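## Task

The cell is paused. Its log: at 02:44:04 MOVER took the lid off N06 (at nest N3) and parked it at LP2; at 02:44:31 it took the lid off W06 (at N1) and parked it at LP4; at 02:44:58 it took the lid off W09 (at N2) and parked it at LP3. At 02:46:40 the DISPENSER failed and the run was aborted. AUTO-RECOVER then moved the lid at LP4 onto N3 (02:46:55), the lid at LP3 onto N1 (02:47:20) and the lid at LP2 onto N2 (02:47:45), and the watchdog stopped it at 02:48:16. Get every plate under its own lid, seated fully down, with the plates left at their original nests, and then press CONTINUE. Lids are unmarked, so ownership comes only from the log. If what you see disagrees with the log, press CALL instead, and all plates and lids must be left exactly as they began. Pressing RETRY, CONTINUE or SKIP fails the job if the gripper is holding labware, if any plate at a nest is not sitting down in it, or if any lid there is not resting down on a plate. Anything that stays in place only because the robot holds it is not counted; release and move away at the end, though resting against the panel housing, the CALL key or the required key is still fine.

## Robot and tools

Robot: one arm with six revolute joints and a two-finger gripper. The arm is in a physics simulation. Deck labels mark the plate nests (N1, N2, ...) and the lid parks (LP1, LP2, ...). Their positions follow no fixed pattern. An operator panel stands on the robot's left (+y side). Facing the panel, its keys run left to right: RETRY (white), CONTINUE (green), SKIP (yellow), CALL (blue). The first three are go keys, and the job closes the moment one of them latches. After CALL, the job closes once the robot stops. To press a key, push it in until it catches. A wrong or premature go key is usually worse than pressing nothing.

Frame: the scene origin is on the table surface directly under the arm base. +z is up, and +y is to the left when looking along +x. The base may sit slightly tilted on the table. cam_high is a fixed overhead camera (672x504), with calibration given in OpenCV conventions. cam_wrist is a fisheye camera on the wrist (616x616), and its pose is not given.

Tool execute_actions takes {"actions": [...]} holding at most one item, plus an optional "pictures" boolean (pictures come by default).
- An empty list changes nothing and simply reports the current state.
- A motion item is {"rows": [[...], ...], "steps": n}. It has 1 to 15 rows and n of at most 15 (default 15); each control step lasts 1/30 s. Each row drives one step, and the final row is reused if n exceeds the row count.
- A row is a single list of 7 numbers for the one arm. The order is waist, shoulder, elbow, wrist pitch, wrist yaw, wrist roll, then gripper opening. The six joint values are absolute target angles in radians, in the same form that Joint positions reports them. They are not offsets. Stated ranges: waist -2.618 to 3.054, shoulder 0 to 3.142, elbow 0 to 3.142, wrist pitch -1.571 to 1.571, wrist yaw -1.571 to 1.571, wrist roll -2.094 to 2.094. The true ends may differ from these by up to 0.036 rad. A target more than 0.036 past a stated end, and also farther out than the current angle, makes the whole call refused, and nothing is sent. A target past the real end is clipped to that end, and the reply says "joint sent to its limit".
- The opening is an absolute command from -1 (closed) to +1 (fully open, a pad gap of 0.094 m).
- A wait item is {"steps": n} with n up to 300. It sends nothing new, and your reply time counts toward those steps.

Tool zoom_image: {"camera": "cam_high" or "cam_wrist", "region": [x0, y0, x1, y1]}. The region is in pixels of that camera's latest image, with (0,0) at the top left, and can be at most 504x504. It returns a closer, more detailed view.

It cannot be undone. Its reply reveals the next task. Replying without any tool call ends everything.

Results give Joint positions (rad, and the pad gap in m) and Joint velocities (rad/s, and m/s), both in row order. grip_measured is the measured opening on the same -1..1 scale you command. Other lines: "joint command not followed" means a clearance check altered or blocked targets, with mounting blocks and posts counting as arm. HELD marks steps on which your row was not sent, in whole or in part. A MOTOR HOT line appears at 75 °C. OVER-TEMPERATURE FAULT reports a stop.

Motion: each joint's target is held within a lead of its measured angle: waist 0.202, shoulder 0.258, elbow 0.238, wrist pitch 0.573, wrist yaw and roll 0.522 rad. If the gripper would be asked to move more than 70 mm in one step, all targets are scaled back. Far moves therefore take several calls. Between calls, the arm keeps heading to the last row sent until it nearly stops or a step is HELD. After that, only a new action moves it further.

Gripping: to hold something, command about 0.03 below grip_measured; a smaller margin grips more lightly. Readings may be off by roughly 1 mm throughout a scene. Pad force tops out near 50-62 N, and less on very thin parts. Holding loads heats motors: at 90 °C the arm halts for 10 s, and at 100 °C it lets go and falls. Keep holds short.

Procedure: read the log to work out which lid belongs to which plate. Compare it with the images, using zoom to check labels and where lids sit. If they agree, move the lids one at a time onto their own plates, using a free lid park as a buffer, and set each lid flat and fully seated. Leave plates in their nests. Open the gripper, lift clear, then press CONTINUE with the fingers empty. If they disagree, put everything back as it started and press CALL. Avoid dropping parts, slamming, hard shoves, and knocking anything off the table.

Each tool is called after ">>>" by a JSON object that holds its "fn" and its "kwargs".

## Session

>>> {"fn": "execute_actions", "kwargs": {"actions": []}}

Scene clock: 0.00 s of 9600.00 s.
grip_measured=+1.000
Joint positions: [ 1.413  1.441  0.684 -1.214  1.373  0.408  0.094]
Joint velocities: [-0.007  0.007  0.002 -0.022 -0.066 -0.007  0.   ]

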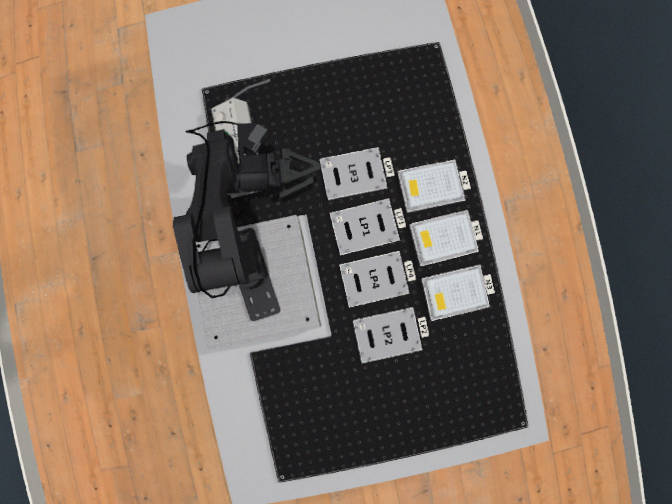

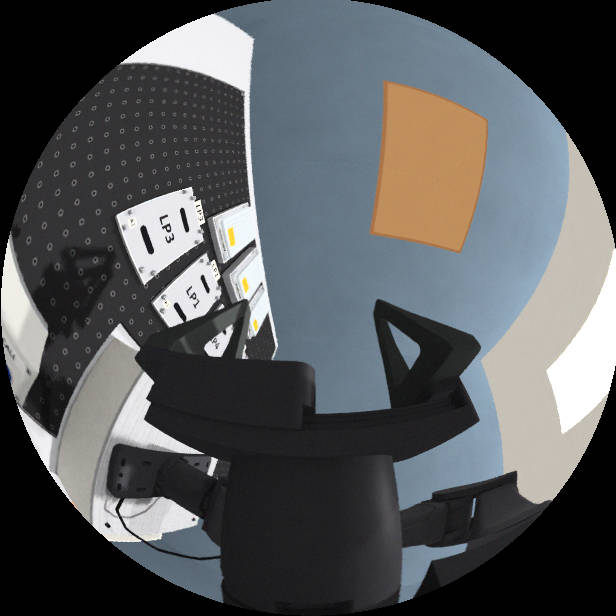

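>>> {"fn": "zoom_image", "kwargs": {"camera": "cam_high", "region": [300, 130, 520, 380]}}

>>> {"fn": "zoom_image", "kwargs": {"camera": "cam_high", "region": [150, 60, 350, 360]}}

Region (300, 130, 520, 380) of cam_high's 672x504 image, scaled by 2.016, with more detail than that image has; it fills the left 444 columns of this view, and the rest is white.

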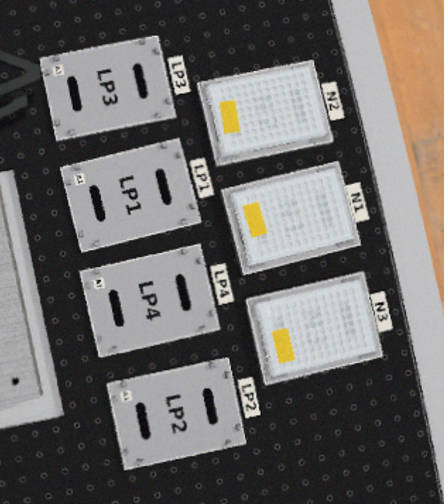

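Region (150, 60, 350, 360) of cam_high's 672x504 image, scaled by 1.680, with more detail than that image has.

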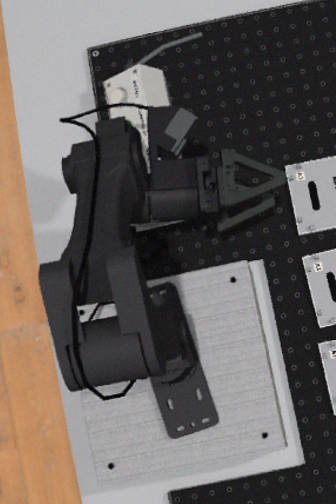

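>>> {"fn": "execute_actions", "kwargs": {"actions": [{"rows": [[1.413,1.45,0.72,-1.217,1.373,0.408,1],[1.40,1.46,0.76,-1.22,1.373,0.40,1],[1.38,1.47,0.80,-1.225,1.373,0.39,1],[1.36,1.48,0.84,-1.23,1.373,0.38,1],[1.33,1.49,0.88,-1.235,1.373,0.37,1],[1.30,1.50,0.92,-1.24,1.373,0.36,1],[1.27,1.51,0.96,-1.245,1.373,0.35,1],[1.24,1.52,1.00,-1.25,1.373,0.34,1],[1.21,1.53,1.04,-1.255,1.373,0.33,1],[1.18,1.54,1.08,-1.26,1.373,0.32,1],[1.15,1.55,1.12,-1.265,1.35,0.31,1],[1.12,1.56,1.16,-1.27,1.32,0.30,1],[1.09,1.57,1.20,-1.27,1.29,0.29,1],[1.06,1.58,1.24,-1.27,1.26,0.28,1],[1.03,1.59,1.28,-1.27,1.23,0.27,1]], "steps": 15}], "pictures": false}}

>>> {"fn": "execute_actions", "kwargs": {"actions": [{"rows": [[0.99,1.6,1.3,-1.27,1.18,0.25,1],[0.95,1.6,1.3,-1.27,1.13,0.23,1],[0.91,1.6,1.3,-1.27,1.08,0.21,1],[0.87,1.6,1.3,-1.27,1.03,0.19,1],[0.83,1.6,1.3,-1.27,0.98,0.17,1],[0.79,1.6,1.3,-1.27,0.93,0.15,1],[0.75,1.6,1.3,-1.27,0.88,0.13,1],[0.71,1.6,1.3,-1.27,0.83,0.11,1],[0.67,1.6,1.3,-1.27,0.78,0.09,1],[0.63,1.6,1.3,-1.27,0.73,0.07,1],[0.59,1.6,1.3,-1.27,0.68,0.05,1],[0.55,1.6,1.3,-1.27,0.63,0.03,1],[0.51,1.6,1.3,-1.27,0.58,0.01,1],[0.47,1.6,1.3,-1.27,0.53,0.0,1],[0.43,1.6,1.3,-1.27,0.48,0.0,1]], "steps": 15}], "pictures": false}}

>>> {"fn": "execute_actions", "kwargs": {"actions": [{"rows": [[0.39,1.6,1.3,-1.27,0.43,0,1],[0.35,1.6,1.3,-1.27,0.38,0,1],[0.31,1.6,1.3,-1.27,0.33,0,1],[0.27,1.6,1.3,-1.27,0.28,0,1],[0.23,1.6,1.3,-1.27,0.23,0,1],[0.19,1.6,1.3,-1.27,0.18,0,1],[0.15,1.6,1.3,-1.27,0.13,0,1],[0.11,1.6,1.3,-1.27,0.09,0,1],[0.08,1.6,1.3,-1.27,0.06,0,1],[0.05,1.6,1.3,-1.27,0.03,0,1],[0.03,1.6,1.3,-1.27,0.01,0,1],[0.01,1.6,1.3,-1.27,0,0,1],[0,1.6,1.3,-1.27,0,0,1]], "steps": 15}], "pictures": false}}

>>> {"fn": "execute_actions", "kwargs": {"actions": [{"steps": 15}]}}

Scene clock: 41.83 s of 9600.00 s.
grip_measured=+1.000
Joint positions: [ 1.088  1.562  1.192 -1.243  1.301  0.308  0.094]
Joint velocities: [-0.842  0.3    1.121 -0.007 -0.535 -0.227  0.   ]
Steps of this call (steps 1 to 90: nothing new was sent; then 38.33 s passed at rest; steps 91 to 105: all 15 steps of this action). Readings (joint positions):
91: [1.413 1.441 0.685 -1.214 1.371 0.407]
92: [1.412 1.442 0.693 -1.216 1.366 0.406]
94: [1.396 1.454 0.740 -1.224 1.360 0.397]
98: [1.301 1.494 0.909 -1.228 1.357 0.370]
105: the state above

Scene clock: 42.33 s of 9600.00 s.
grip_measured=+1.000
Joint positions: [ 0.501  1.592  1.284 -1.249  0.679  0.059  0.094]
Joint velocities: [-1.121  0.012  0.002  0.007 -1.341 -0.344  0.   ]
Steps of this call (steps 1 to 15: all 15 steps of this action). Readings (joint positions):
1: [1.057 1.572 1.229 -1.243 1.278 0.297]
2: [1.024 1.579 1.258 -1.243 1.251 0.285]
4: [0.948 1.583 1.282 -1.243 1.184 0.255]
8: [0.781 1.587 1.284 -1.246 1.014 0.186]
15: the state above

Scene clock: 42.83 s of 9600.00 s.
grip_measured=+1.000
Joint positions: [ 0.002  1.592  1.284 -1.252  0.077  0.008  0.094]
Joint velocities: [-0.168  0.002 -0.002  0.022 -0.388 -0.095  0.   ]
Steps of this call (steps 1 to 15: all 15 steps of this action). Readings (joint positions):
1: [0.461 1.592 1.284 -1.249 0.631 0.047]
2: [0.421 1.592 1.284 -1.249 0.582 0.038]
4: [0.342 1.592 1.284 -1.250 0.484 0.025]
8: [0.182 1.592 1.284 -1.250 0.288 0.012]
15: the state above

Scene clock: 43.33 s of 9600.00 s.
grip_measured=+1.000
Joint positions: [-0.     1.592  1.284 -1.254  0.008  0.007  0.094]
Joint velocities: [-0.002 -0.002 -0.002  0.007 -0.066 -0.022  0.   ]
Steps of this call (steps 1 to 15: the robot went on to your last target). Readings (joint positions):
1: [-0.000 1.592 1.284 -1.253 0.064 0.008]
2: [-0.000 1.592 1.284 -1.253 0.052 0.008]
4: [-0.000 1.592 1.284 -1.253 0.035 0.007]
8: [-0.000 1.592 1.284 -1.253 0.017 0.007]
15: the state above

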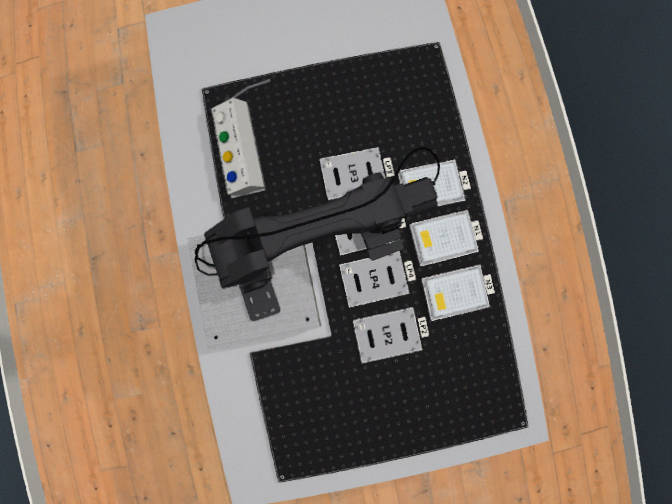

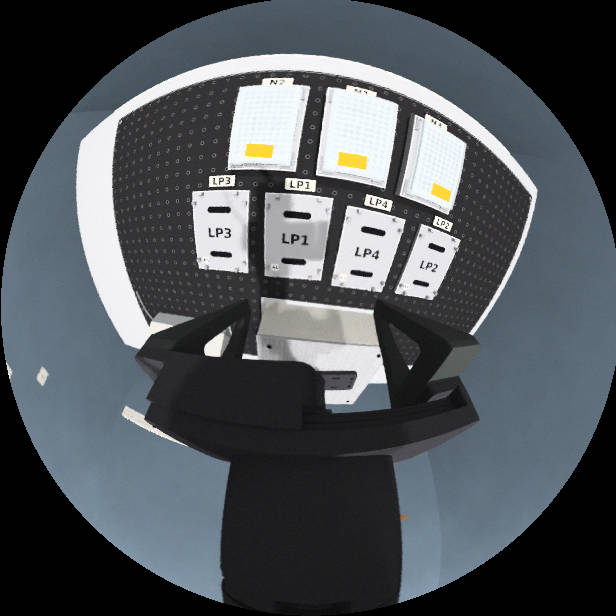

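>>> {"fn": "zoom_image", "kwargs": {"camera": "cam_high", "region": [180, 70, 340, 230]}}

>>> {"fn": "zoom_image", "kwargs": {"camera": "cam_wrist", "region": [180, 50, 500, 320]}}

Region (180, 70, 340, 230) of cam_high's 672x504 image, scaled by 3.150, with more detail than that image has.

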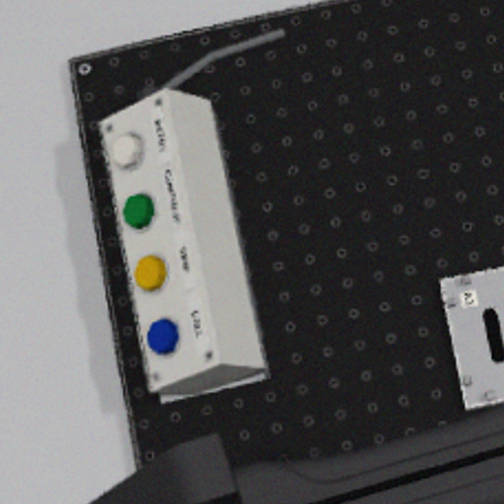

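Region (180, 50, 500, 320) of cam_wrist's 616x616 image, scaled by 1.575, with more detail than that image has; it fills the top 425 rows of this view, and the rest is white.

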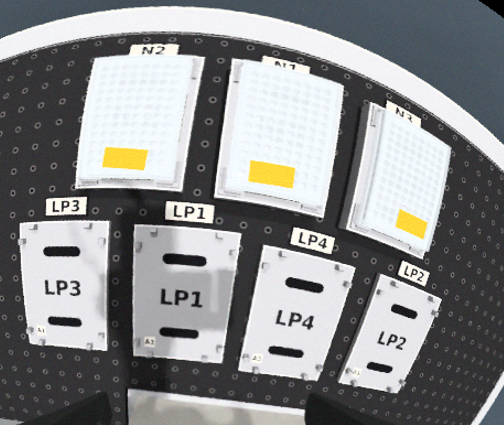

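>>> {"fn": "zoom_image", "kwargs": {"camera": "cam_wrist", "region": [220, 130, 420, 200]}}

Region (220, 130, 420, 200) of cam_wrist's 616x616 image, scaled by 2.520, with more detail than that image has; it fills the top 176 rows of this view, and the rest is white.

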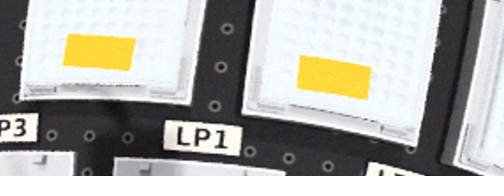

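>>> {"fn": "execute_actions", "kwargs": {"actions": [{"rows": [[0,1.59,1.27,-1.25,0,0,1],[0,1.58,1.24,-1.23,0,0,1],[0,1.57,1.21,-1.21,0,0,1],[0,1.56,1.18,-1.19,0,0,1],[0,1.55,1.15,-1.17,0,0,1],[0,1.54,1.12,-1.15,0,0,1],[0,1.53,1.09,-1.13,0,0,1],[0,1.52,1.06,-1.11,0,0,1],[0,1.51,1.03,-1.09,0,0,1],[0,1.50,1.00,-1.07,0,0,1],[0,1.49,0.97,-1.05,0,0,1],[0,1.48,0.94,-1.03,0,0,1],[0,1.47,0.91,-1.01,0,0,1],[0,1.46,0.88,-0.99,0,0,1],[0,1.455,0.85,-0.97,0,0,1]], "steps": 15}], "pictures": false}}

>>> {"fn": "execute_actions", "kwargs": {"actions": [{"rows": [[0,1.45,0.83,-0.955,0,0,1]], "steps": 15}]}}

Scene clock: 75.30 s of 9600.00 s.
grip_measured=+1.000
Joint positions: [-0.     1.499  0.905 -1.07   0.006  0.007  0.094]
Joint velocities: [ 0.002 -0.33  -0.813  0.623  0.007  0.081  0.   ]
Steps of this call (steps 1 to 15: the robot went on to your last target; steps 16 to 90: nothing new was sent; then 28.47 s passed at rest; steps 91 to 105: all 15 steps of this action). Readings (joint positions):
91: [-0.000 1.592 1.284 -1.254 0.006 0.007]
92: [-0.000 1.592 1.279 -1.250 0.006 0.007]
94: [-0.000 1.589 1.245 -1.231 0.006 0.007]
98: [-0.000 1.570 1.117 -1.183 0.006 0.007]
105: the state above

Scene clock: 75.80 s of 9600.00 s.
grip_measured=+1.000
Joint positions: [-0.     1.483  0.829 -0.98   0.006  0.007  0.094]
Joint velocities: [-0.012 -0.002  0.007 -0.022 -0.037  0.022  0.   ]
Steps of this call (steps 1 to 15: all 15 steps of this action). Readings (joint positions):
1: [-0.000 1.490 0.878 -1.052 0.006 0.007]
2: [-0.000 1.485 0.856 -1.040 0.006 0.007]
4: [-0.000 1.483 0.833 -1.027 0.006 0.007]
8: [-0.000 1.483 0.829 -0.999 0.006 0.007]
15: the state above

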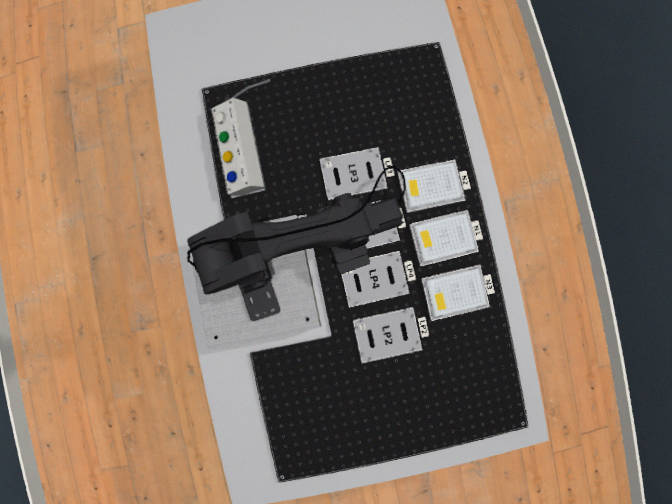

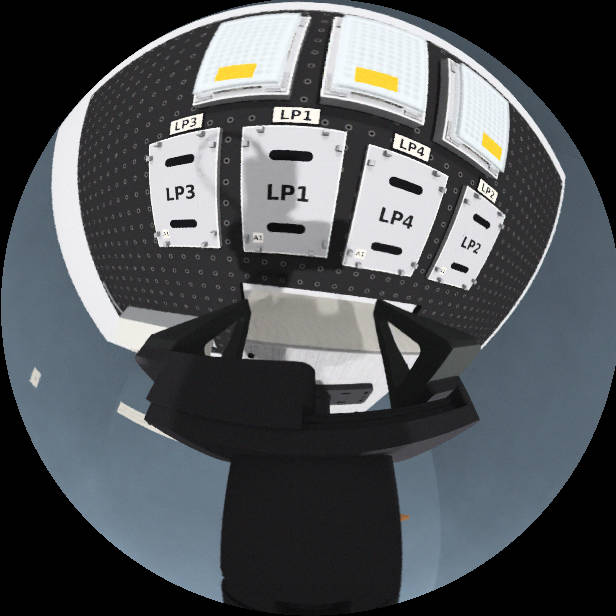

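>>> {"fn": "zoom_image", "kwargs": {"camera": "cam_wrist", "region": [180, 60, 440, 140]}}

Region (180, 60, 440, 140) of cam_wrist's 616x616 image, scaled by 1.938, with more detail than that image has; it fills the top 155 rows of this view, and the rest is white.

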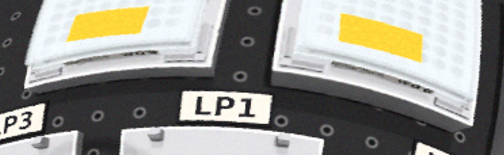

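>>> {"fn": "execute_actions", "kwargs": {"actions": [{"rows": [[0,1.483,0.829,-0.92,0,0.1,1],[0,1.483,0.829,-0.85,0,0.2,0.9],[0,1.483,0.829,-0.78,0,0.3,0.8],[0,1.483,0.829,-0.71,0,0.4,0.7],[0,1.483,0.829,-0.64,0,0.5,0.6],[0,1.483,0.829,-0.57,0,0.6,0.5],[0,1.483,0.829,-0.50,0,0.7,0.4],[0,1.483,0.829,-0.43,0,0.8,0.3],[0,1.483,0.829,-0.36,0,0.9,0.2],[0,1.483,0.829,-0.29,0,1.0,0.1],[0,1.483,0.829,-0.22,0,1.1,0],[0,1.483,0.829,-0.15,0,1.2,-0.1],[0,1.483,0.829,-0.08,0,1.3,-0.2],[0,1.483,0.829,-0.01,0,1.4,-0.3],[0,1.483,0.829,0.06,0,1.5,-0.4]], "steps": 15}], "pictures": false}}

>>> {"fn": "execute_actions", "kwargs": {"actions": [{"rows": [[0,1.50,0.80,0.12,0,1.55,-0.5],[0,1.52,0.77,0.17,0,1.6,-0.5],[0,1.54,0.74,0.22,0,1.65,-0.5],[0,1.56,0.71,0.27,0,1.7,-0.5],[0,1.58,0.68,0.32,0,1.75,-0.5],[0,1.60,0.65,0.37,0,1.8,-0.5],[0,1.62,0.62,0.42,0,1.85,-0.5],[0,1.64,0.59,0.47,0,1.9,-0.5],[0,1.66,0.56,0.52,0,1.95,-0.5],[0,1.68,0.53,0.57,0,2.0,-0.5],[0,1.70,0.50,0.62,0,2.0,-0.5],[0,1.72,0.47,0.67,0,2.0,-0.5],[0,1.74,0.44,0.72,0,2.0,-0.5],[0,1.76,0.41,0.76,0,2.0,-0.5],[0,1.775,0.391,0.784,0,2.0,-0.5]], "steps": 15}], "pictures": false}}

>>> {"fn": "execute_actions", "kwargs": {"actions": [{"steps": 20}]}}

Scene clock: 105.47 s of 9600.00 s.
grip_measured=-0.352
Joint positions: [-0.     1.483  0.829 -0.246  0.002  1.092  0.03 ]
Joint velocities: [-0.007 -0.012 -0.002  2.    -0.022  2.791 -0.093]
Steps of this call (steps 1 to 15: the robot went on to your last target; steps 16 to 90: nothing new was sent; then 26.17 s passed at rest; steps 91 to 105: all 15 steps of this action). Readings (joint positions):
91: [-0.000 1.483 0.829 -0.973 0.006 0.019]
92: [-0.000 1.483 0.829 -0.961 0.006 0.050]
94: [-0.000 1.483 0.829 -0.904 0.005 0.150]
98: [-0.000 1.483 0.829 -0.702 0.005 0.446]
105: the state above

Scene clock: 105.97 s of 9600.00 s.
grip_measured=-0.498
Joint positions: [-0.     1.743  0.434  0.578  0.001  1.925  0.024]
Joint velocities: [-0.002  0.486 -0.759  1.121  0.022  0.564 -0.001]
Steps of this call (steps 1 to 15: all 15 steps of this action). Readings (joint positions):
1: [-0.000 1.483 0.827 -0.176 0.002 1.181]
2: [-0.000 1.484 0.819 -0.104 0.002 1.263]
4: [-0.000 1.496 0.787 0.037 0.002 1.408]
8: [-0.000 1.579 0.667 0.269 0.002 1.656]
15: the state above

Scene clock: 106.63 s of 9600.00 s.
grip_measured=-0.498
Joint positions: [-0.     1.774  0.386  0.766  0.001  1.999  0.024]
Joint velocities: [-0.002  0.012 -0.007 -0.007  0.066 -0.066  0.001]
Steps of this call (steps 1 to 20: the robot went on to your last target). Readings (joint positions):
1: [-0.000 1.757 0.412 0.608 0.001 1.940]
2: [-0.000 1.767 0.397 0.630 0.001 1.953]
4: [-0.000 1.774 0.386 0.662 0.001 1.970]
8: [-0.000 1.774 0.386 0.728 0.001 1.987]
20: the state above

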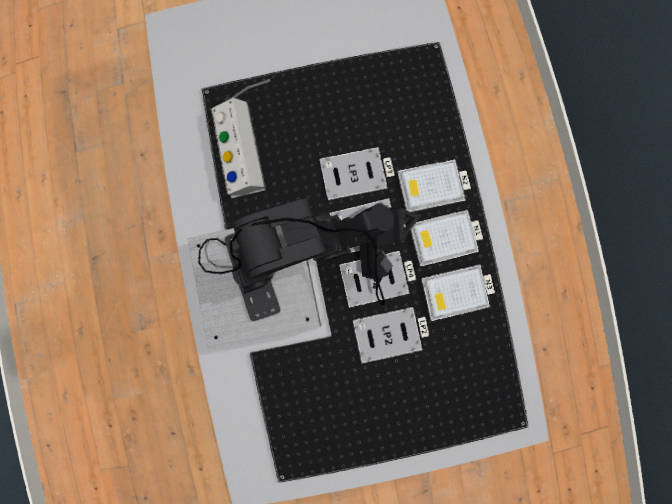

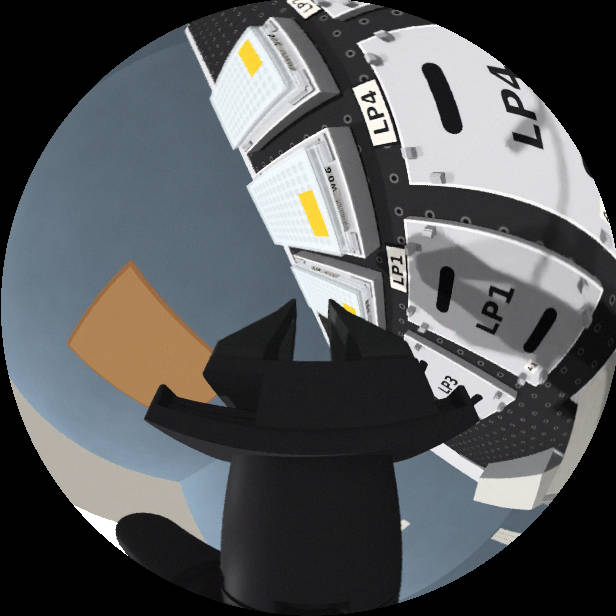

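>>> {"fn": "zoom_image", "kwargs": {"camera": "cam_wrist", "region": [230, 10, 400, 340]}}

Region (230, 10, 400, 340) of cam_wrist's 616x616 image, scaled by 1.527, with more detail than that image has; it fills the left 260 columns of this view, and the rest is white.

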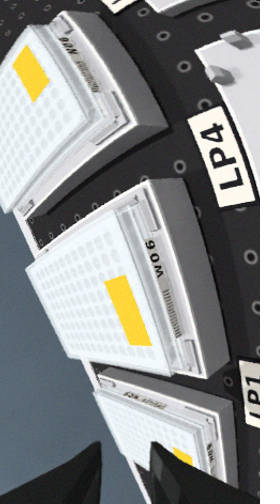

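>>> {"fn": "zoom_image", "kwargs": {"camera": "cam_wrist", "region": [250, 15, 330, 95]}}

>>> {"fn": "zoom_image", "kwargs": {"camera": "cam_wrist", "region": [290, 245, 390, 335]}}

Region (250, 15, 330, 95) of cam_wrist's 616x616 image, scaled by 6.300, with more detail than that image has.

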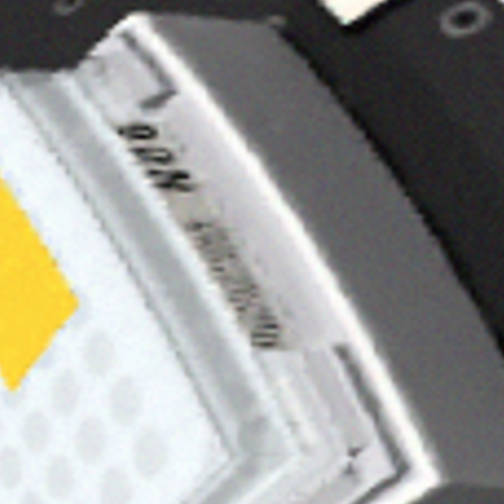

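Region (290, 245, 390, 335) of cam_wrist's 616x616 image, scaled by 5.040, with more detail than that image has; it fills the top 454 rows of this view, and the rest is white.

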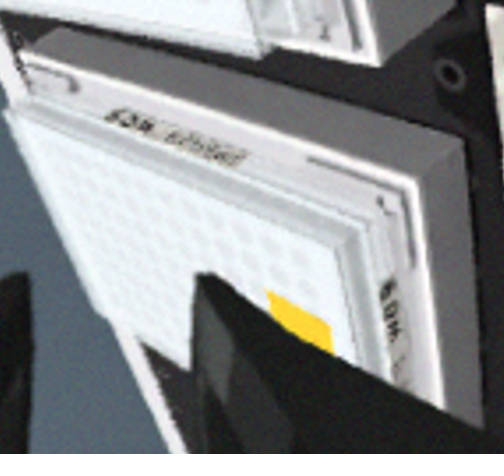

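>>> {"fn": "execute_actions", "kwargs": {"actions": [{"rows": [[0.03,1.775,0.391,0.784,0,2.0,-0.5],[0.06,1.775,0.391,0.784,0,2.0,-0.5],[0.09,1.775,0.391,0.784,0,2.0,-0.5],[0.12,1.775,0.391,0.784,0,2.0,-0.5],[0.15,1.775,0.391,0.784,0,2.0,-0.5],[0.18,1.775,0.391,0.784,0,2.0,-0.5],[0.21,1.775,0.391,0.784,0,2.0,-0.5],[0.24,1.775,0.391,0.784,0,2.0,-0.5],[0.27,1.775,0.391,0.784,0,2.0,-0.5],[0.30,1.775,0.391,0.784,0,2.0,-0.5],[0.33,1.775,0.391,0.784,0,2.0,-0.5],[0.36,1.775,0.391,0.784,0,2.0,-0.5],[0.38,1.775,0.391,0.784,0,2.0,-0.5],[0.40,1.775,0.391,0.784,0,2.0,-0.5],[0.40,1.775,0.391,0.784,0,2.0,-0.5]], "steps": 15}], "pictures": false}}

>>> {"fn": "execute_actions", "kwargs": {"actions": [{"steps": 10}]}}

Scene clock: 113.50 s of 9600.00 s.
grip_measured=-0.498
Joint positions: [ 0.379  1.774  0.386  0.77  -0.004  2.     0.024]
Joint velocities: [ 0.486 -0.002  0.002 -0.066 -0.022  0.051 -0.001]
Steps of this call (steps 1 to 15: the robot went on to your last target; steps 16 to 90: nothing new was sent; then 3.37 s passed at rest; steps 91 to 105: all 15 steps of this action). Readings (joint positions):
91: [0.002 1.774 0.386 0.768 0.002 1.999]
92: [0.012 1.774 0.386 0.768 0.003 1.999]
94: [0.055 1.774 0.386 0.768 0.005 2.000]
98: [0.183 1.774 0.386 0.769 0.002 2.000]
105: the state above

Scene clock: 113.83 s of 9600.00 s.
grip_measured=-0.498
Joint positions: [ 0.399  1.774  0.386  0.77  -0.007  2.     0.024]
Joint velocities: [-0.007  0.002  0.002 -0.007 -0.081  0.037  0.   ]
Steps of this call (steps 1 to 10: the robot went on to your last target). Readings (joint positions):
1: [0.392 1.774 0.386 0.770 -0.006 2.000]
2: [0.398 1.774 0.386 0.770 -0.008 2.000]
4: [0.399 1.774 0.386 0.770 -0.007 2.000]
8: [0.399 1.774 0.386 0.770 -0.007 2.000]
10: the state above

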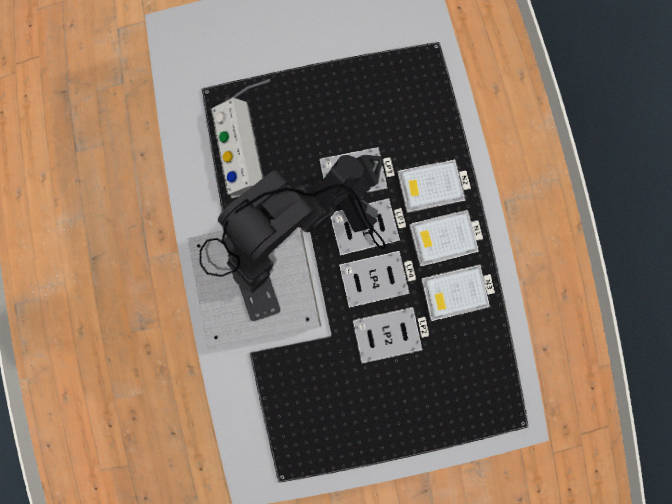

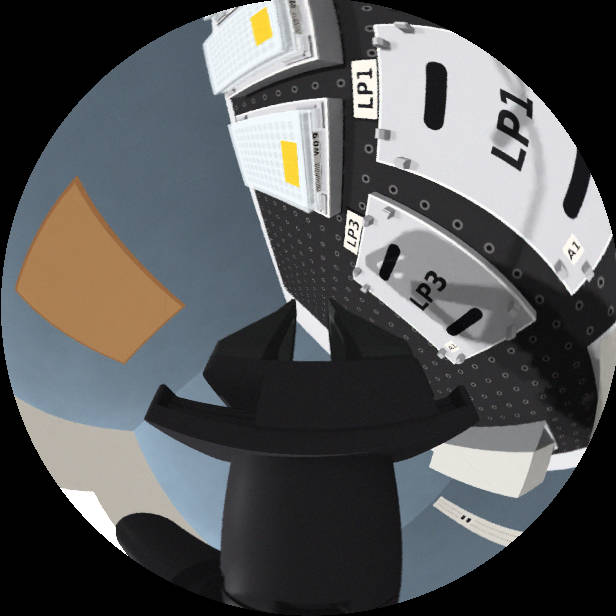

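>>> {"fn": "zoom_image", "kwargs": {"camera": "cam_wrist", "region": [270, 100, 370, 220]}}

Region (270, 100, 370, 220) of cam_wrist's 616x616 image, scaled by 4.200, with more detail than that image has.

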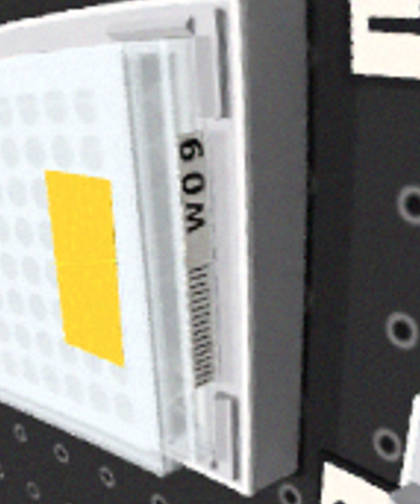

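>>> {"fn": "execute_actions", "kwargs": {"actions": [{"rows": [[0.36,1.775,0.391,0.784,0,2.0,-0.5],[0.31,1.775,0.391,0.784,0,2.0,-0.5],[0.26,1.775,0.391,0.784,0,2.0,-0.5],[0.21,1.775,0.391,0.784,0,2.0,-0.5],[0.16,1.775,0.391,0.784,0,2.0,-0.5],[0.11,1.775,0.391,0.784,0,2.0,-0.5],[0.06,1.775,0.391,0.784,0,2.0,-0.5],[0.01,1.775,0.391,0.784,0,2.0,-0.5],[-0.04,1.775,0.391,0.784,0,2.0,-0.5],[-0.09,1.775,0.391,0.784,0,2.0,-0.5],[-0.14,1.775,0.391,0.784,0,2.0,-0.5],[-0.19,1.775,0.391,0.784,0,2.0,-0.5],[-0.24,1.775,0.391,0.784,0,2.0,-0.5],[-0.28,1.775,0.391,0.784,0,2.0,-0.5],[-0.31,1.775,0.391,0.784,0,2.0,-0.5]], "steps": 15}], "pictures": false}}

>>> {"fn": "execute_actions", "kwargs": {"actions": [{"rows": [[-0.34,1.775,0.391,0.784,0,2.0,-0.5],[-0.37,1.775,0.391,0.784,0,2.0,-0.5],[-0.39,1.775,0.391,0.784,0,2.0,-0.5],[-0.40,1.775,0.391,0.784,0,2.0,-0.5]], "steps": 15}]}}

Scene clock: 118.83 s of 9600.00 s.
grip_measured=-0.498
Joint positions: [-0.246  1.774  0.386  0.774 -0.005  2.     0.024]
Joint velocities: [-1.199 -0.007 -0.002 -0.051  0.095  0.007 -0.001]
Steps of this call (steps 1 to 30: the robot went on to your last target; steps 31 to 90: nothing new was sent; then 1.50 s passed at rest; steps 91 to 105: all 15 steps of this action). Readings (joint positions):
91: [0.395 1.774 0.386 0.770 -0.009 2.000]
92: [0.381 1.774 0.386 0.770 -0.013 2.000]
94: [0.311 1.774 0.386 0.770 -0.018 2.000]
98: [0.099 1.774 0.386 0.773 -0.013 2.000]
105: the state above

Scene clock: 119.33 s of 9600.00 s.
grip_measured=-0.498
Joint positions: [-0.398  1.774  0.386  0.774  0.001  2.     0.024]
Joint velocities: [-0.017 -0.007 -0.002  0.007 -0.022 -0.037 -0.   ]
Steps of this call (steps 1 to 15: all 15 steps of this action). Readings (joint positions):
1: [-0.285 1.774 0.386 0.774 -0.003 2.000]
2: [-0.319 1.774 0.386 0.774 -0.002 2.000]
4: [-0.371 1.774 0.386 0.774 -0.001 2.000]
8: [-0.398 1.774 0.386 0.774 0.002 2.000]
15: the state above

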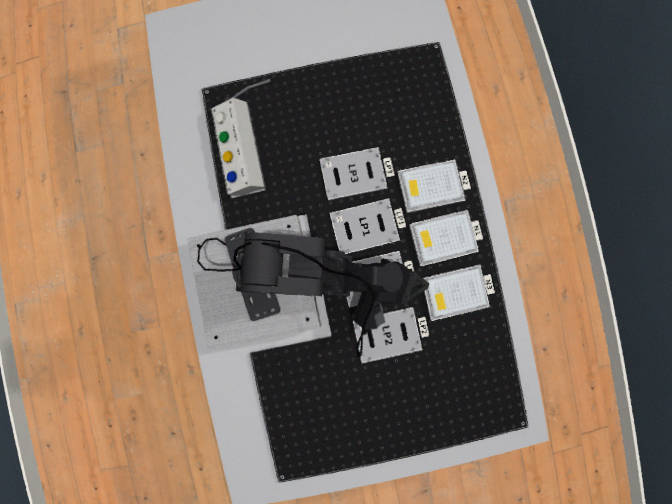

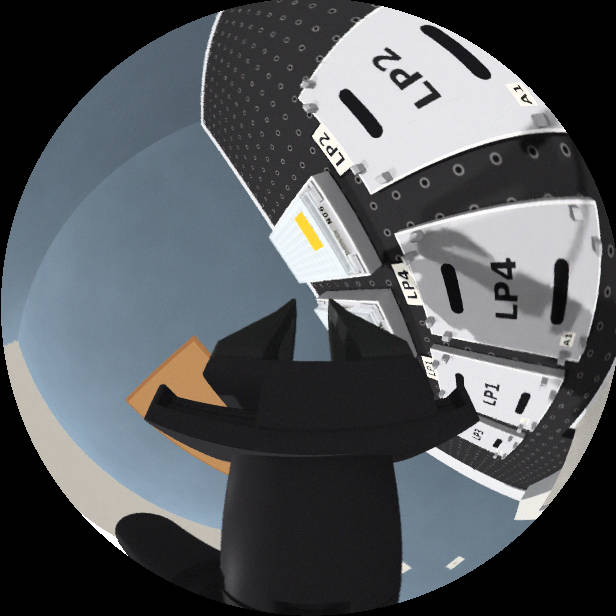

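>>> {"fn": "zoom_image", "kwargs": {"camera": "cam_wrist", "region": [280, 165, 400, 290]}}

Region (280, 165, 400, 290) of cam_wrist's 616x616 image, scaled by 4.032, with more detail than that image has; it fills the left 484 columns of this view, and the rest is white.

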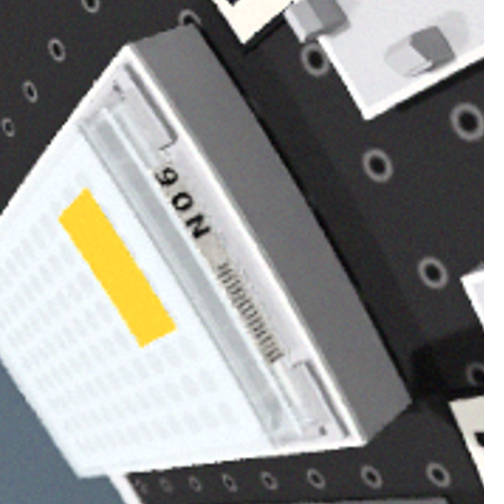

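>>> {"fn": "execute_actions", "kwargs": {"actions": [{"rows": [[-0.4,1.775,0.43,0.78,0,1.93,-0.4],[-0.4,1.775,0.49,0.77,0,1.85,-0.3],[-0.4,1.775,0.56,0.75,0,1.77,-0.2],[-0.4,1.775,0.63,0.72,0,1.69,-0.1],[-0.4,1.775,0.70,0.69,0,1.61,0],[-0.4,1.775,0.77,0.65,0,1.53,0.1],[-0.4,1.775,0.84,0.61,0,1.45,0.2],[-0.4,1.775,0.91,0.57,0,1.37,0.3],[-0.4,1.775,0.98,0.53,0,1.29,0.4],[-0.4,1.775,1.05,0.49,0,1.21,0.5],[-0.4,1.775,1.12,0.45,0,1.13,0.6],[-0.4,1.775,1.19,0.41,0,1.05,0.7],[-0.4,1.775,1.26,0.37,0,0.97,0.8],[-0.4,1.775,1.33,0.33,0,0.89,0.9],[-0.4,1.775,1.40,0.30,0,0.81,1]], "steps": 15}], "pictures": false}}

>>> {"fn": "execute_actions", "kwargs": {"actions": [{"rows": [[-0.4,1.80,1.434,0.242,0,0.73,1],[-0.4,1.826,1.468,0.184,0,0.65,1],[-0.4,1.852,1.501,0.126,0,0.57,1],[-0.4,1.877,1.535,0.068,0,0.49,1],[-0.4,1.903,1.569,0.010,0,0.41,1],[-0.4,1.929,1.603,-0.048,0,0.33,1],[-0.4,1.954,1.636,-0.106,0,0.25,1],[-0.4,1.980,1.670,-0.164,0,0.17,1],[-0.4,2.006,1.704,-0.222,0,0.09,1],[-0.4,2.031,1.738,-0.280,0,0.01,1],[-0.4,2.057,1.771,-0.338,0,-0.07,1],[-0.4,2.083,1.805,-0.396,0,-0.14,1],[-0.4,2.108,1.839,-0.454,0,-0.20,1],[-0.4,2.134,1.873,-0.512,0,-0.25,1],[-0.4,2.160,1.906,-0.570,0,-0.28,1]], "steps": 15}], "pictures": false}}

>>> {"fn": "execute_actions", "kwargs": {"actions": [{"rows": [[-0.4,2.185,1.940,-0.628,0,-0.28,1],[-0.4,2.211,1.974,-0.686,0,-0.28,1],[-0.4,2.237,2.008,-0.744,0,-0.28,1],[-0.4,2.262,2.041,-0.802,0,-0.28,1],[-0.4,2.288,2.075,-0.860,0,-0.28,1],[-0.4,2.314,2.109,-0.918,0,-0.28,1],[-0.4,2.339,2.143,-0.976,0,-0.28,1],[-0.4,2.365,2.176,-1.034,0,-0.28,1],[-0.4,2.391,2.210,-1.092,0,-0.28,1],[-0.4,2.416,2.244,-1.150,0,-0.28,1],[-0.4,2.442,2.278,-1.208,0,-0.28,1],[-0.4,2.468,2.311,-1.266,0,-0.28,1],[-0.4,2.493,2.345,-1.324,0,-0.28,1],[-0.4,2.519,2.379,-1.382,0,-0.28,1],[-0.4,2.544,2.413,-1.440,0,-0.28,1]], "steps": 15}], "pictures": false}}

>>> {"fn": "execute_actions", "kwargs": {"actions": [{"steps": 20}]}}

Scene clock: 152.47 s of 9600.00 s.
grip_measured=+0.960
Joint positions: [-0.398  1.779  1.241  0.447  0.001  1.164  0.092]
Joint velocities: [ 0.012  0.017  2.298 -0.93  -0.022 -2.234  0.103]
Steps of this call (steps 1 to 15: the robot went on to your last target; steps 16 to 90: nothing new was sent; then 29.63 s passed at rest; steps 91 to 105: all 15 steps of this action). Readings (joint positions):
91: [-0.398 1.774 0.388 0.773 0.001 1.991]
92: [-0.398 1.774 0.399 0.766 0.001 1.970]
94: [-0.398 1.776 0.469 0.731 0.001 1.898]
98: [-0.398 1.779 0.707 0.668 0.001 1.696]
105: the state above

Scene clock: 152.97 s of 9600.00 s.
grip_measured=+1.000
Joint positions: [-0.398  2.08   1.812 -0.209  0.001  0.081  0.094]
Joint velocities: [ 0.017  1.214  1.233 -2.234  0.11  -2.396  0.   ]
Steps of this call (steps 1 to 15: all 15 steps of this action). Readings (joint positions):
1: [-0.398 1.780 1.315 0.417 0.001 1.083]
2: [-0.398 1.781 1.381 0.388 0.001 1.001]
4: [-0.398 1.787 1.484 0.326 0.001 0.839]
8: [-0.398 1.843 1.599 0.191 0.001 0.582]
15: the state above

Scene clock: 153.47 s of 9600.00 s.
grip_measured=+1.000
Joint positions: [-0.398  2.497  2.332 -1.179  0.001 -0.262  0.094]
Joint velocities: [ 0.002  0.642  1.023 -1.619  0.022 -0.11   0.   ]
Steps of this call (steps 1 to 15: all 15 steps of this action). Readings (joint positions):
1: [-0.398 2.121 1.852 -0.286 0.001 0.010]
2: [-0.398 2.160 1.889 -0.359 0.001 -0.048]
4: [-0.398 2.228 1.954 -0.502 0.001 -0.130]
8: [-0.398 2.341 2.083 -0.768 0.001 -0.216]
15: the state above

Scene clock: 154.13 s of 9600.00 s.
grip_measured=+1.000
Joint positions: [-0.398  2.548  2.385 -1.422  0.001 -0.273  0.094]
Joint velocities: [-0.012  0.007 -0.002 -0.037 -0.007 -0.007  0.   ]
Steps of this call (steps 1 to 20: the robot went on to your last target). Readings (joint positions):
1: [-0.398 2.515 2.359 -1.227 0.001 -0.265]
2: [-0.398 2.527 2.372 -1.264 0.001 -0.267]
4: [-0.398 2.541 2.379 -1.323 0.001 -0.269]
8: [-0.398 2.548 2.379 -1.389 0.001 -0.272]
20: the state above

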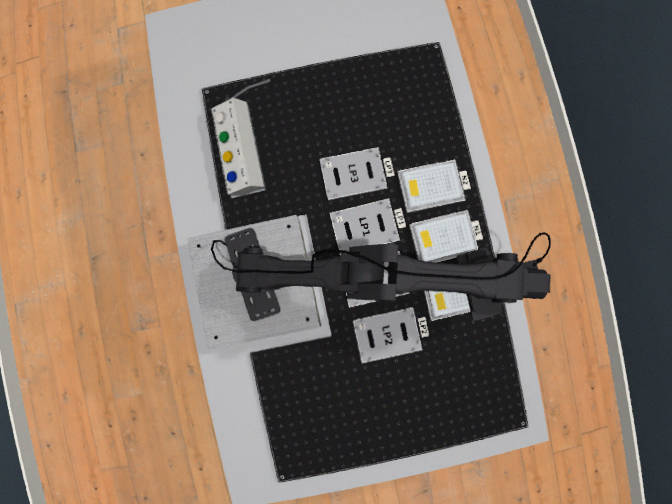

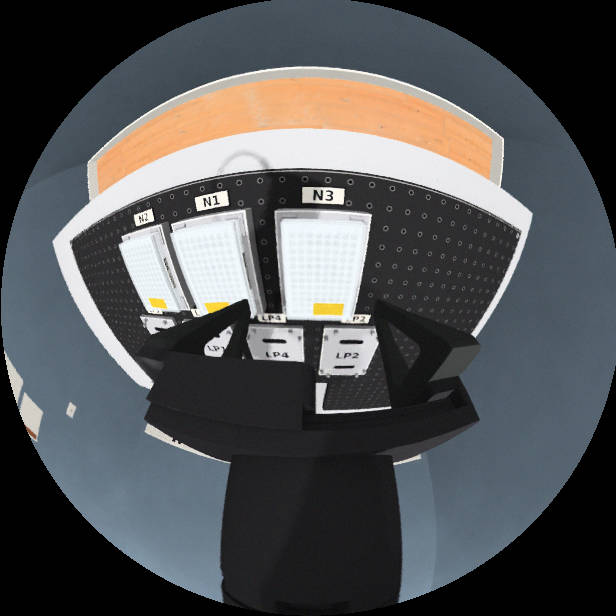

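>>> {"fn": "execute_actions", "kwargs": {"actions": [{"rows": [[-0.403,2.545,2.375,-1.405,0,-0.282,1],[-0.406,2.545,2.36,-1.39,0,-0.284,1],[-0.409,2.545,2.345,-1.375,0,-0.286,1],[-0.412,2.545,2.33,-1.36,0,-0.288,1],[-0.415,2.545,2.315,-1.345,0,-0.29,1],[-0.418,2.545,2.30,-1.33,0,-0.292,1],[-0.421,2.545,2.285,-1.315,0,-0.294,1],[-0.424,2.545,2.27,-1.30,0,-0.296,1],[-0.427,2.545,2.255,-1.28,0,-0.298,1],[-0.427,2.545,2.24,-1.26,0,-0.30,1],[-0.427,2.545,2.225,-1.24,0,-0.302,1],[-0.427,2.545,2.21,-1.22,0,-0.304,1],[-0.427,2.545,2.20,-1.205,0,-0.306,1],[-0.427,2.545,2.19,-1.195,0,-0.308,1],[-0.427,2.545,2.185,-1.19,0,-0.31,1]], "steps": 15}], "pictures": false}}

>>> {"fn": "execute_actions", "kwargs": {"actions": [{"steps": 20}]}}

Scene clock: 166.80 s of 9600.00 s.
grip_measured=+1.000
Joint positions: [-0.423  2.548  2.203 -1.266  0.001 -0.295  0.094]
Joint velocities: [-0.012 -0.002 -0.281  0.33  -0.022  0.007  0.   ]
Steps of this call (steps 1 to 15: the robot went on to your last target; steps 16 to 90: nothing new was sent; then 9.17 s passed at rest; steps 91 to 105: all 15 steps of this action). Readings (joint positions):
91: [-0.398 2.548 2.385 -1.424 0.001 -0.274]
92: [-0.398 2.548 2.382 -1.421 0.001 -0.274]
94: [-0.399 2.548 2.366 -1.408 0.001 -0.277]
98: [-0.405 2.548 2.303 -1.368 0.001 -0.282]
105: the state above

Scene clock: 167.47 s of 9600.00 s.
grip_measured=+1.000
Joint positions: [-0.423  2.548  2.189 -1.211  0.001 -0.303  0.094]
Joint velocities: [-0.012 -0.002 -0.007 -0.081 -0.066  0.007  0.   ]
Steps of this call (steps 1 to 20: the robot went on to your last target). Readings (joint positions):
1: [-0.423 2.548 2.196 -1.256 0.001 -0.296]
2: [-0.423 2.548 2.191 -1.248 0.001 -0.298]
4: [-0.423 2.548 2.189 -1.236 0.001 -0.300]
8: [-0.423 2.548 2.189 -1.220 0.001 -0.302]
20: the state above

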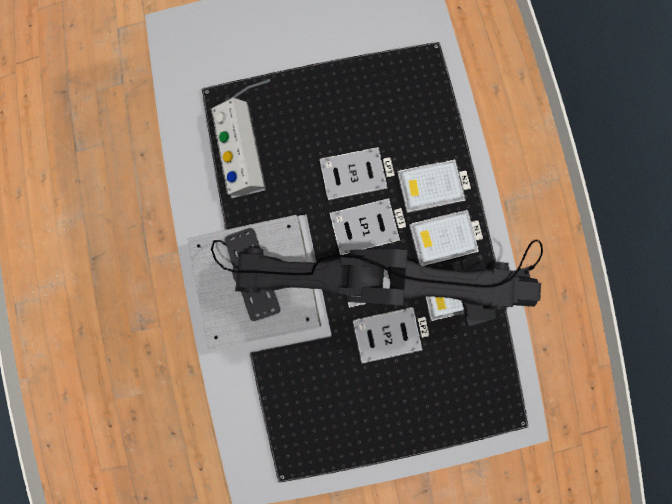

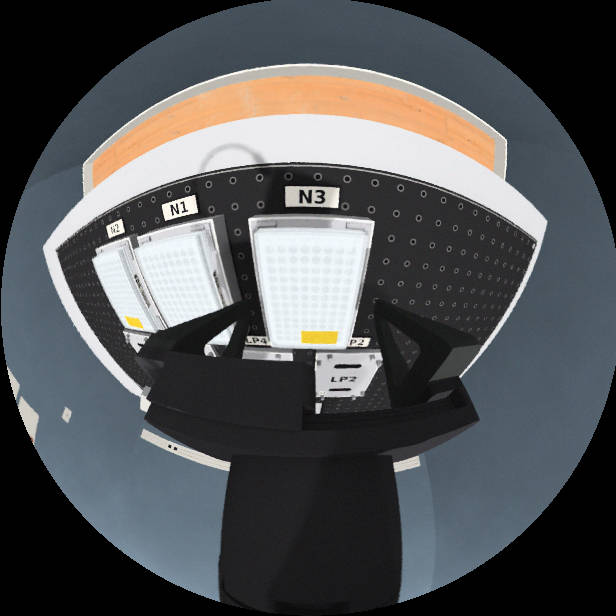

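>>> {"fn": "zoom_image", "kwargs": {"camera": "cam_wrist", "region": [210, 200, 410, 370]}}

Region (210, 200, 410, 370) of cam_wrist's 616x616 image, scaled by 2.520, with more detail than that image has; it fills the top 428 rows of this view, and the rest is white.

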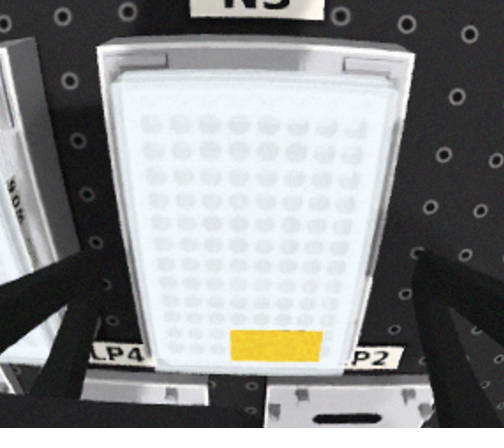

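>>> {"fn": "execute_actions", "kwargs": {"actions": [{"rows": [[-0.427,2.54,2.175,-1.18,0,-0.31,1],[-0.427,2.535,2.163,-1.17,0,-0.31,1],[-0.427,2.53,2.151,-1.16,0,-0.31,1],[-0.427,2.525,2.139,-1.15,0,-0.31,1],[-0.427,2.52,2.127,-1.14,0,-0.31,1],[-0.427,2.515,2.115,-1.13,0,-0.31,1],[-0.427,2.51,2.103,-1.12,0,-0.31,1],[-0.427,2.505,2.091,-1.11,0,-0.31,1],[-0.427,2.50,2.079,-1.10,0,-0.31,1],[-0.427,2.50,2.067,-1.09,0,-0.31,1],[-0.427,2.50,2.055,-1.08,0,-0.31,1],[-0.427,2.50,2.043,-1.07,0,-0.31,1],[-0.427,2.50,2.033,-1.065,0,-0.31,1],[-0.427,2.50,2.025,-1.062,0,-0.31,1],[-0.427,2.50,2.02,-1.06,0,-0.31,1]], "steps": 15}], "pictures": false}}

>>> {"fn": "execute_actions", "kwargs": {"actions": [{"steps": 20}]}}

Scene clock: 178.97 s of 9600.00 s.
grip_measured=+1.000
Joint positions: [-0.423  2.548  2.038 -1.107  0.001 -0.303  0.094]
Joint velocities: [ 0.012  0.007 -0.247  0.168 -0.022  0.022  0.   ]
Steps of this call (steps 1 to 15: the robot went on to your last target; steps 16 to 90: nothing new was sent; then 8.00 s passed at rest; steps 91 to 105: all 15 steps of this action). Readings (joint positions):
91: [-0.423 2.548 2.189 -1.210 0.001 -0.303]
92: [-0.423 2.548 2.186 -1.205 0.001 -0.303]
94: [-0.423 2.548 2.172 -1.192 0.001 -0.303]
98: [-0.423 2.548 2.119 -1.162 0.001 -0.303]
105: the state above

Scene clock: 179.63 s of 9600.00 s.
grip_measured=+1.000
Joint positions: [-0.423  2.534  2.025 -1.081  0.001 -0.303  0.094]
Joint velocities: [ 0.007  0.002 -0.022  0.022  0.022 -0.007  0.   ]
Steps of this call (steps 1 to 20: the robot went on to your last target). Readings (joint positions):
1: [-0.423 2.548 2.031 -1.104 0.001 -0.303]
2: [-0.423 2.548 2.027 -1.100 0.001 -0.303]
4: [-0.423 2.548 2.025 -1.096 0.001 -0.303]
8: [-0.423 2.542 2.025 -1.087 0.001 -0.303]
20: the state above

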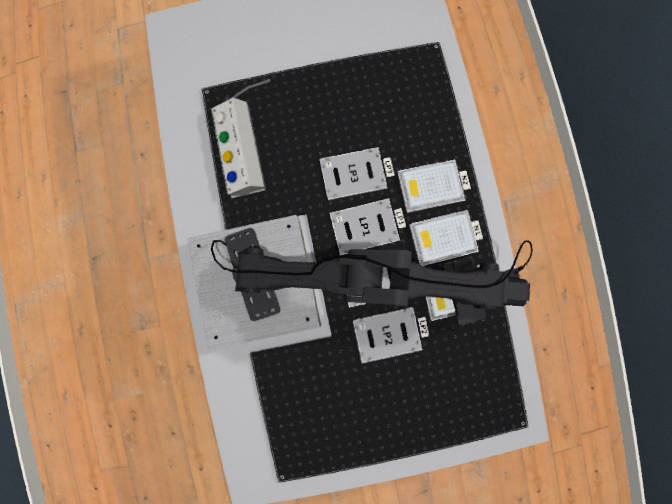

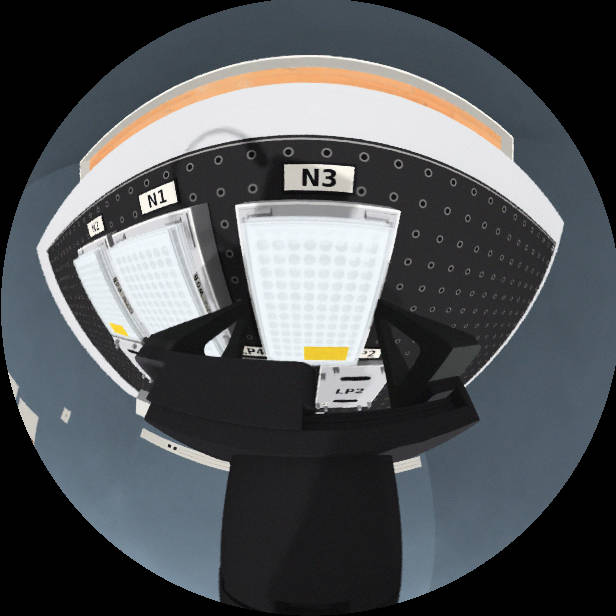

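>>> {"fn": "zoom_image", "kwargs": {"camera": "cam_wrist", "region": [210, 190, 420, 380]}}

Region (210, 190, 420, 380) of cam_wrist's 616x616 image, scaled by 2.400, with more detail than that image has; it fills the top 456 rows of this view, and the rest is white.

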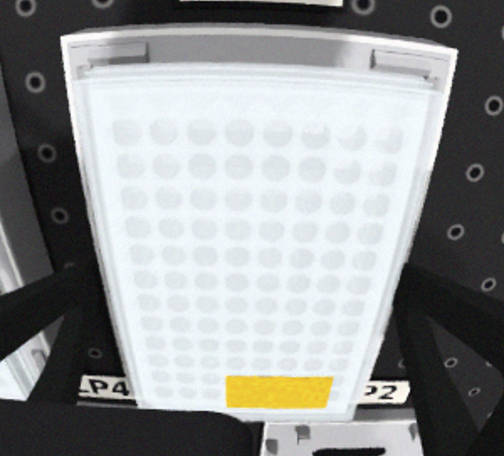

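>>> {"fn": "execute_actions", "kwargs": {"actions": [{"rows": [[-0.431,2.52,2.02,-1.06,0,-0.31,1],[-0.435,2.52,2.02,-1.06,0,-0.31,1],[-0.435,2.52,2.02,-1.06,0,-0.31,1],[-0.435,2.52,2.02,-1.06,0,-0.31,1],[-0.435,2.52,2.02,-1.06,0,-0.31,1],[-0.435,2.52,2.015,-1.055,0,-0.31,1],[-0.435,2.52,2.01,-1.05,0,-0.31,1],[-0.435,2.52,2.005,-1.045,0,-0.31,1],[-0.435,2.52,2.0,-1.04,0,-0.31,1],[-0.435,2.52,1.995,-1.035,0,-0.31,1],[-0.435,2.52,1.991,-1.032,0,-0.31,1]], "steps": 15}], "pictures": false}}

>>> {"fn": "execute_actions", "kwargs": {"actions": [{"steps": 15}]}}

>>> {"fn": "zoom_image", "kwargs": {"camera": "cam_wrist", "region": [210, 190, 420, 380]}}

Scene clock: 189.40 s of 9600.00 s.
grip_measured=+1.000
Joint positions: [-0.423  2.534  1.997 -1.06   0.001 -0.303  0.094]
Joint velocities: [-0.002  0.007 -0.012  0.037 -0.022 -0.022  0.   ]
Steps of this call (steps 1 to 15: the robot went on to your last target; steps 16 to 90: nothing new was sent; then 6.27 s passed at rest; steps 91 to 105: all 15 steps of this action). Readings (joint positions):
91: [-0.423 2.534 2.025 -1.081 0.001 -0.303]
92: [-0.423 2.534 2.025 -1.081 0.001 -0.303]
94: [-0.423 2.534 2.025 -1.081 0.001 -0.303]
98: [-0.423 2.534 2.023 -1.076 0.001 -0.303]
105: the state above

Scene clock: 189.90 s of 9600.00 s.
grip_measured=+1.000
Joint positions: [-0.423  2.534  1.997 -1.053  0.001 -0.303  0.094]
Joint velocities: [ 0.002 -0.007 -0.027  0.007 -0.037 -0.007  0.   ]
Steps of this call (steps 1 to 15: the robot went on to your last target). Readings (joint positions):
1: [-0.423 2.534 1.997 -1.059 0.001 -0.303]
2: [-0.423 2.534 1.997 -1.058 0.001 -0.303]
4: [-0.423 2.534 1.997 -1.056 0.001 -0.303]
8: [-0.423 2.534 1.997 -1.054 0.001 -0.303]
15: the state above
The arm was judged still, so your last target was given up. Only a new action makes it travel on or press farther. Fingers that are still opening or closing keep moving.

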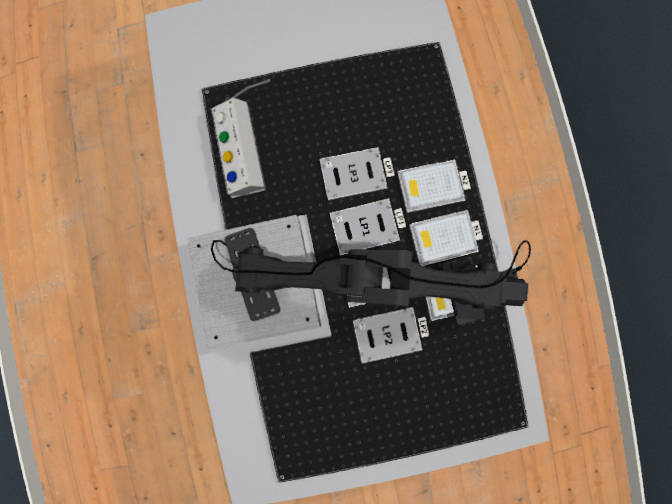

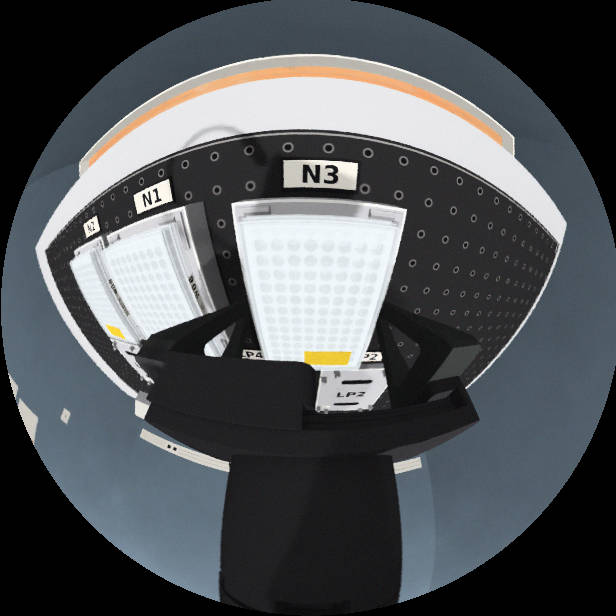

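Region (210, 190, 420, 380) of cam_wrist's 616x616 image, scaled by 2.400, with more detail than that image has; it fills the top 456 rows of this view, and the rest is white.

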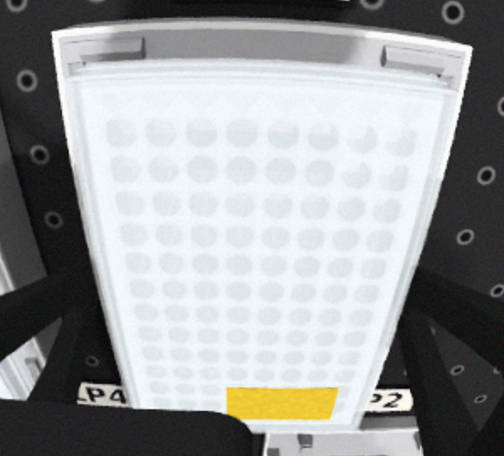

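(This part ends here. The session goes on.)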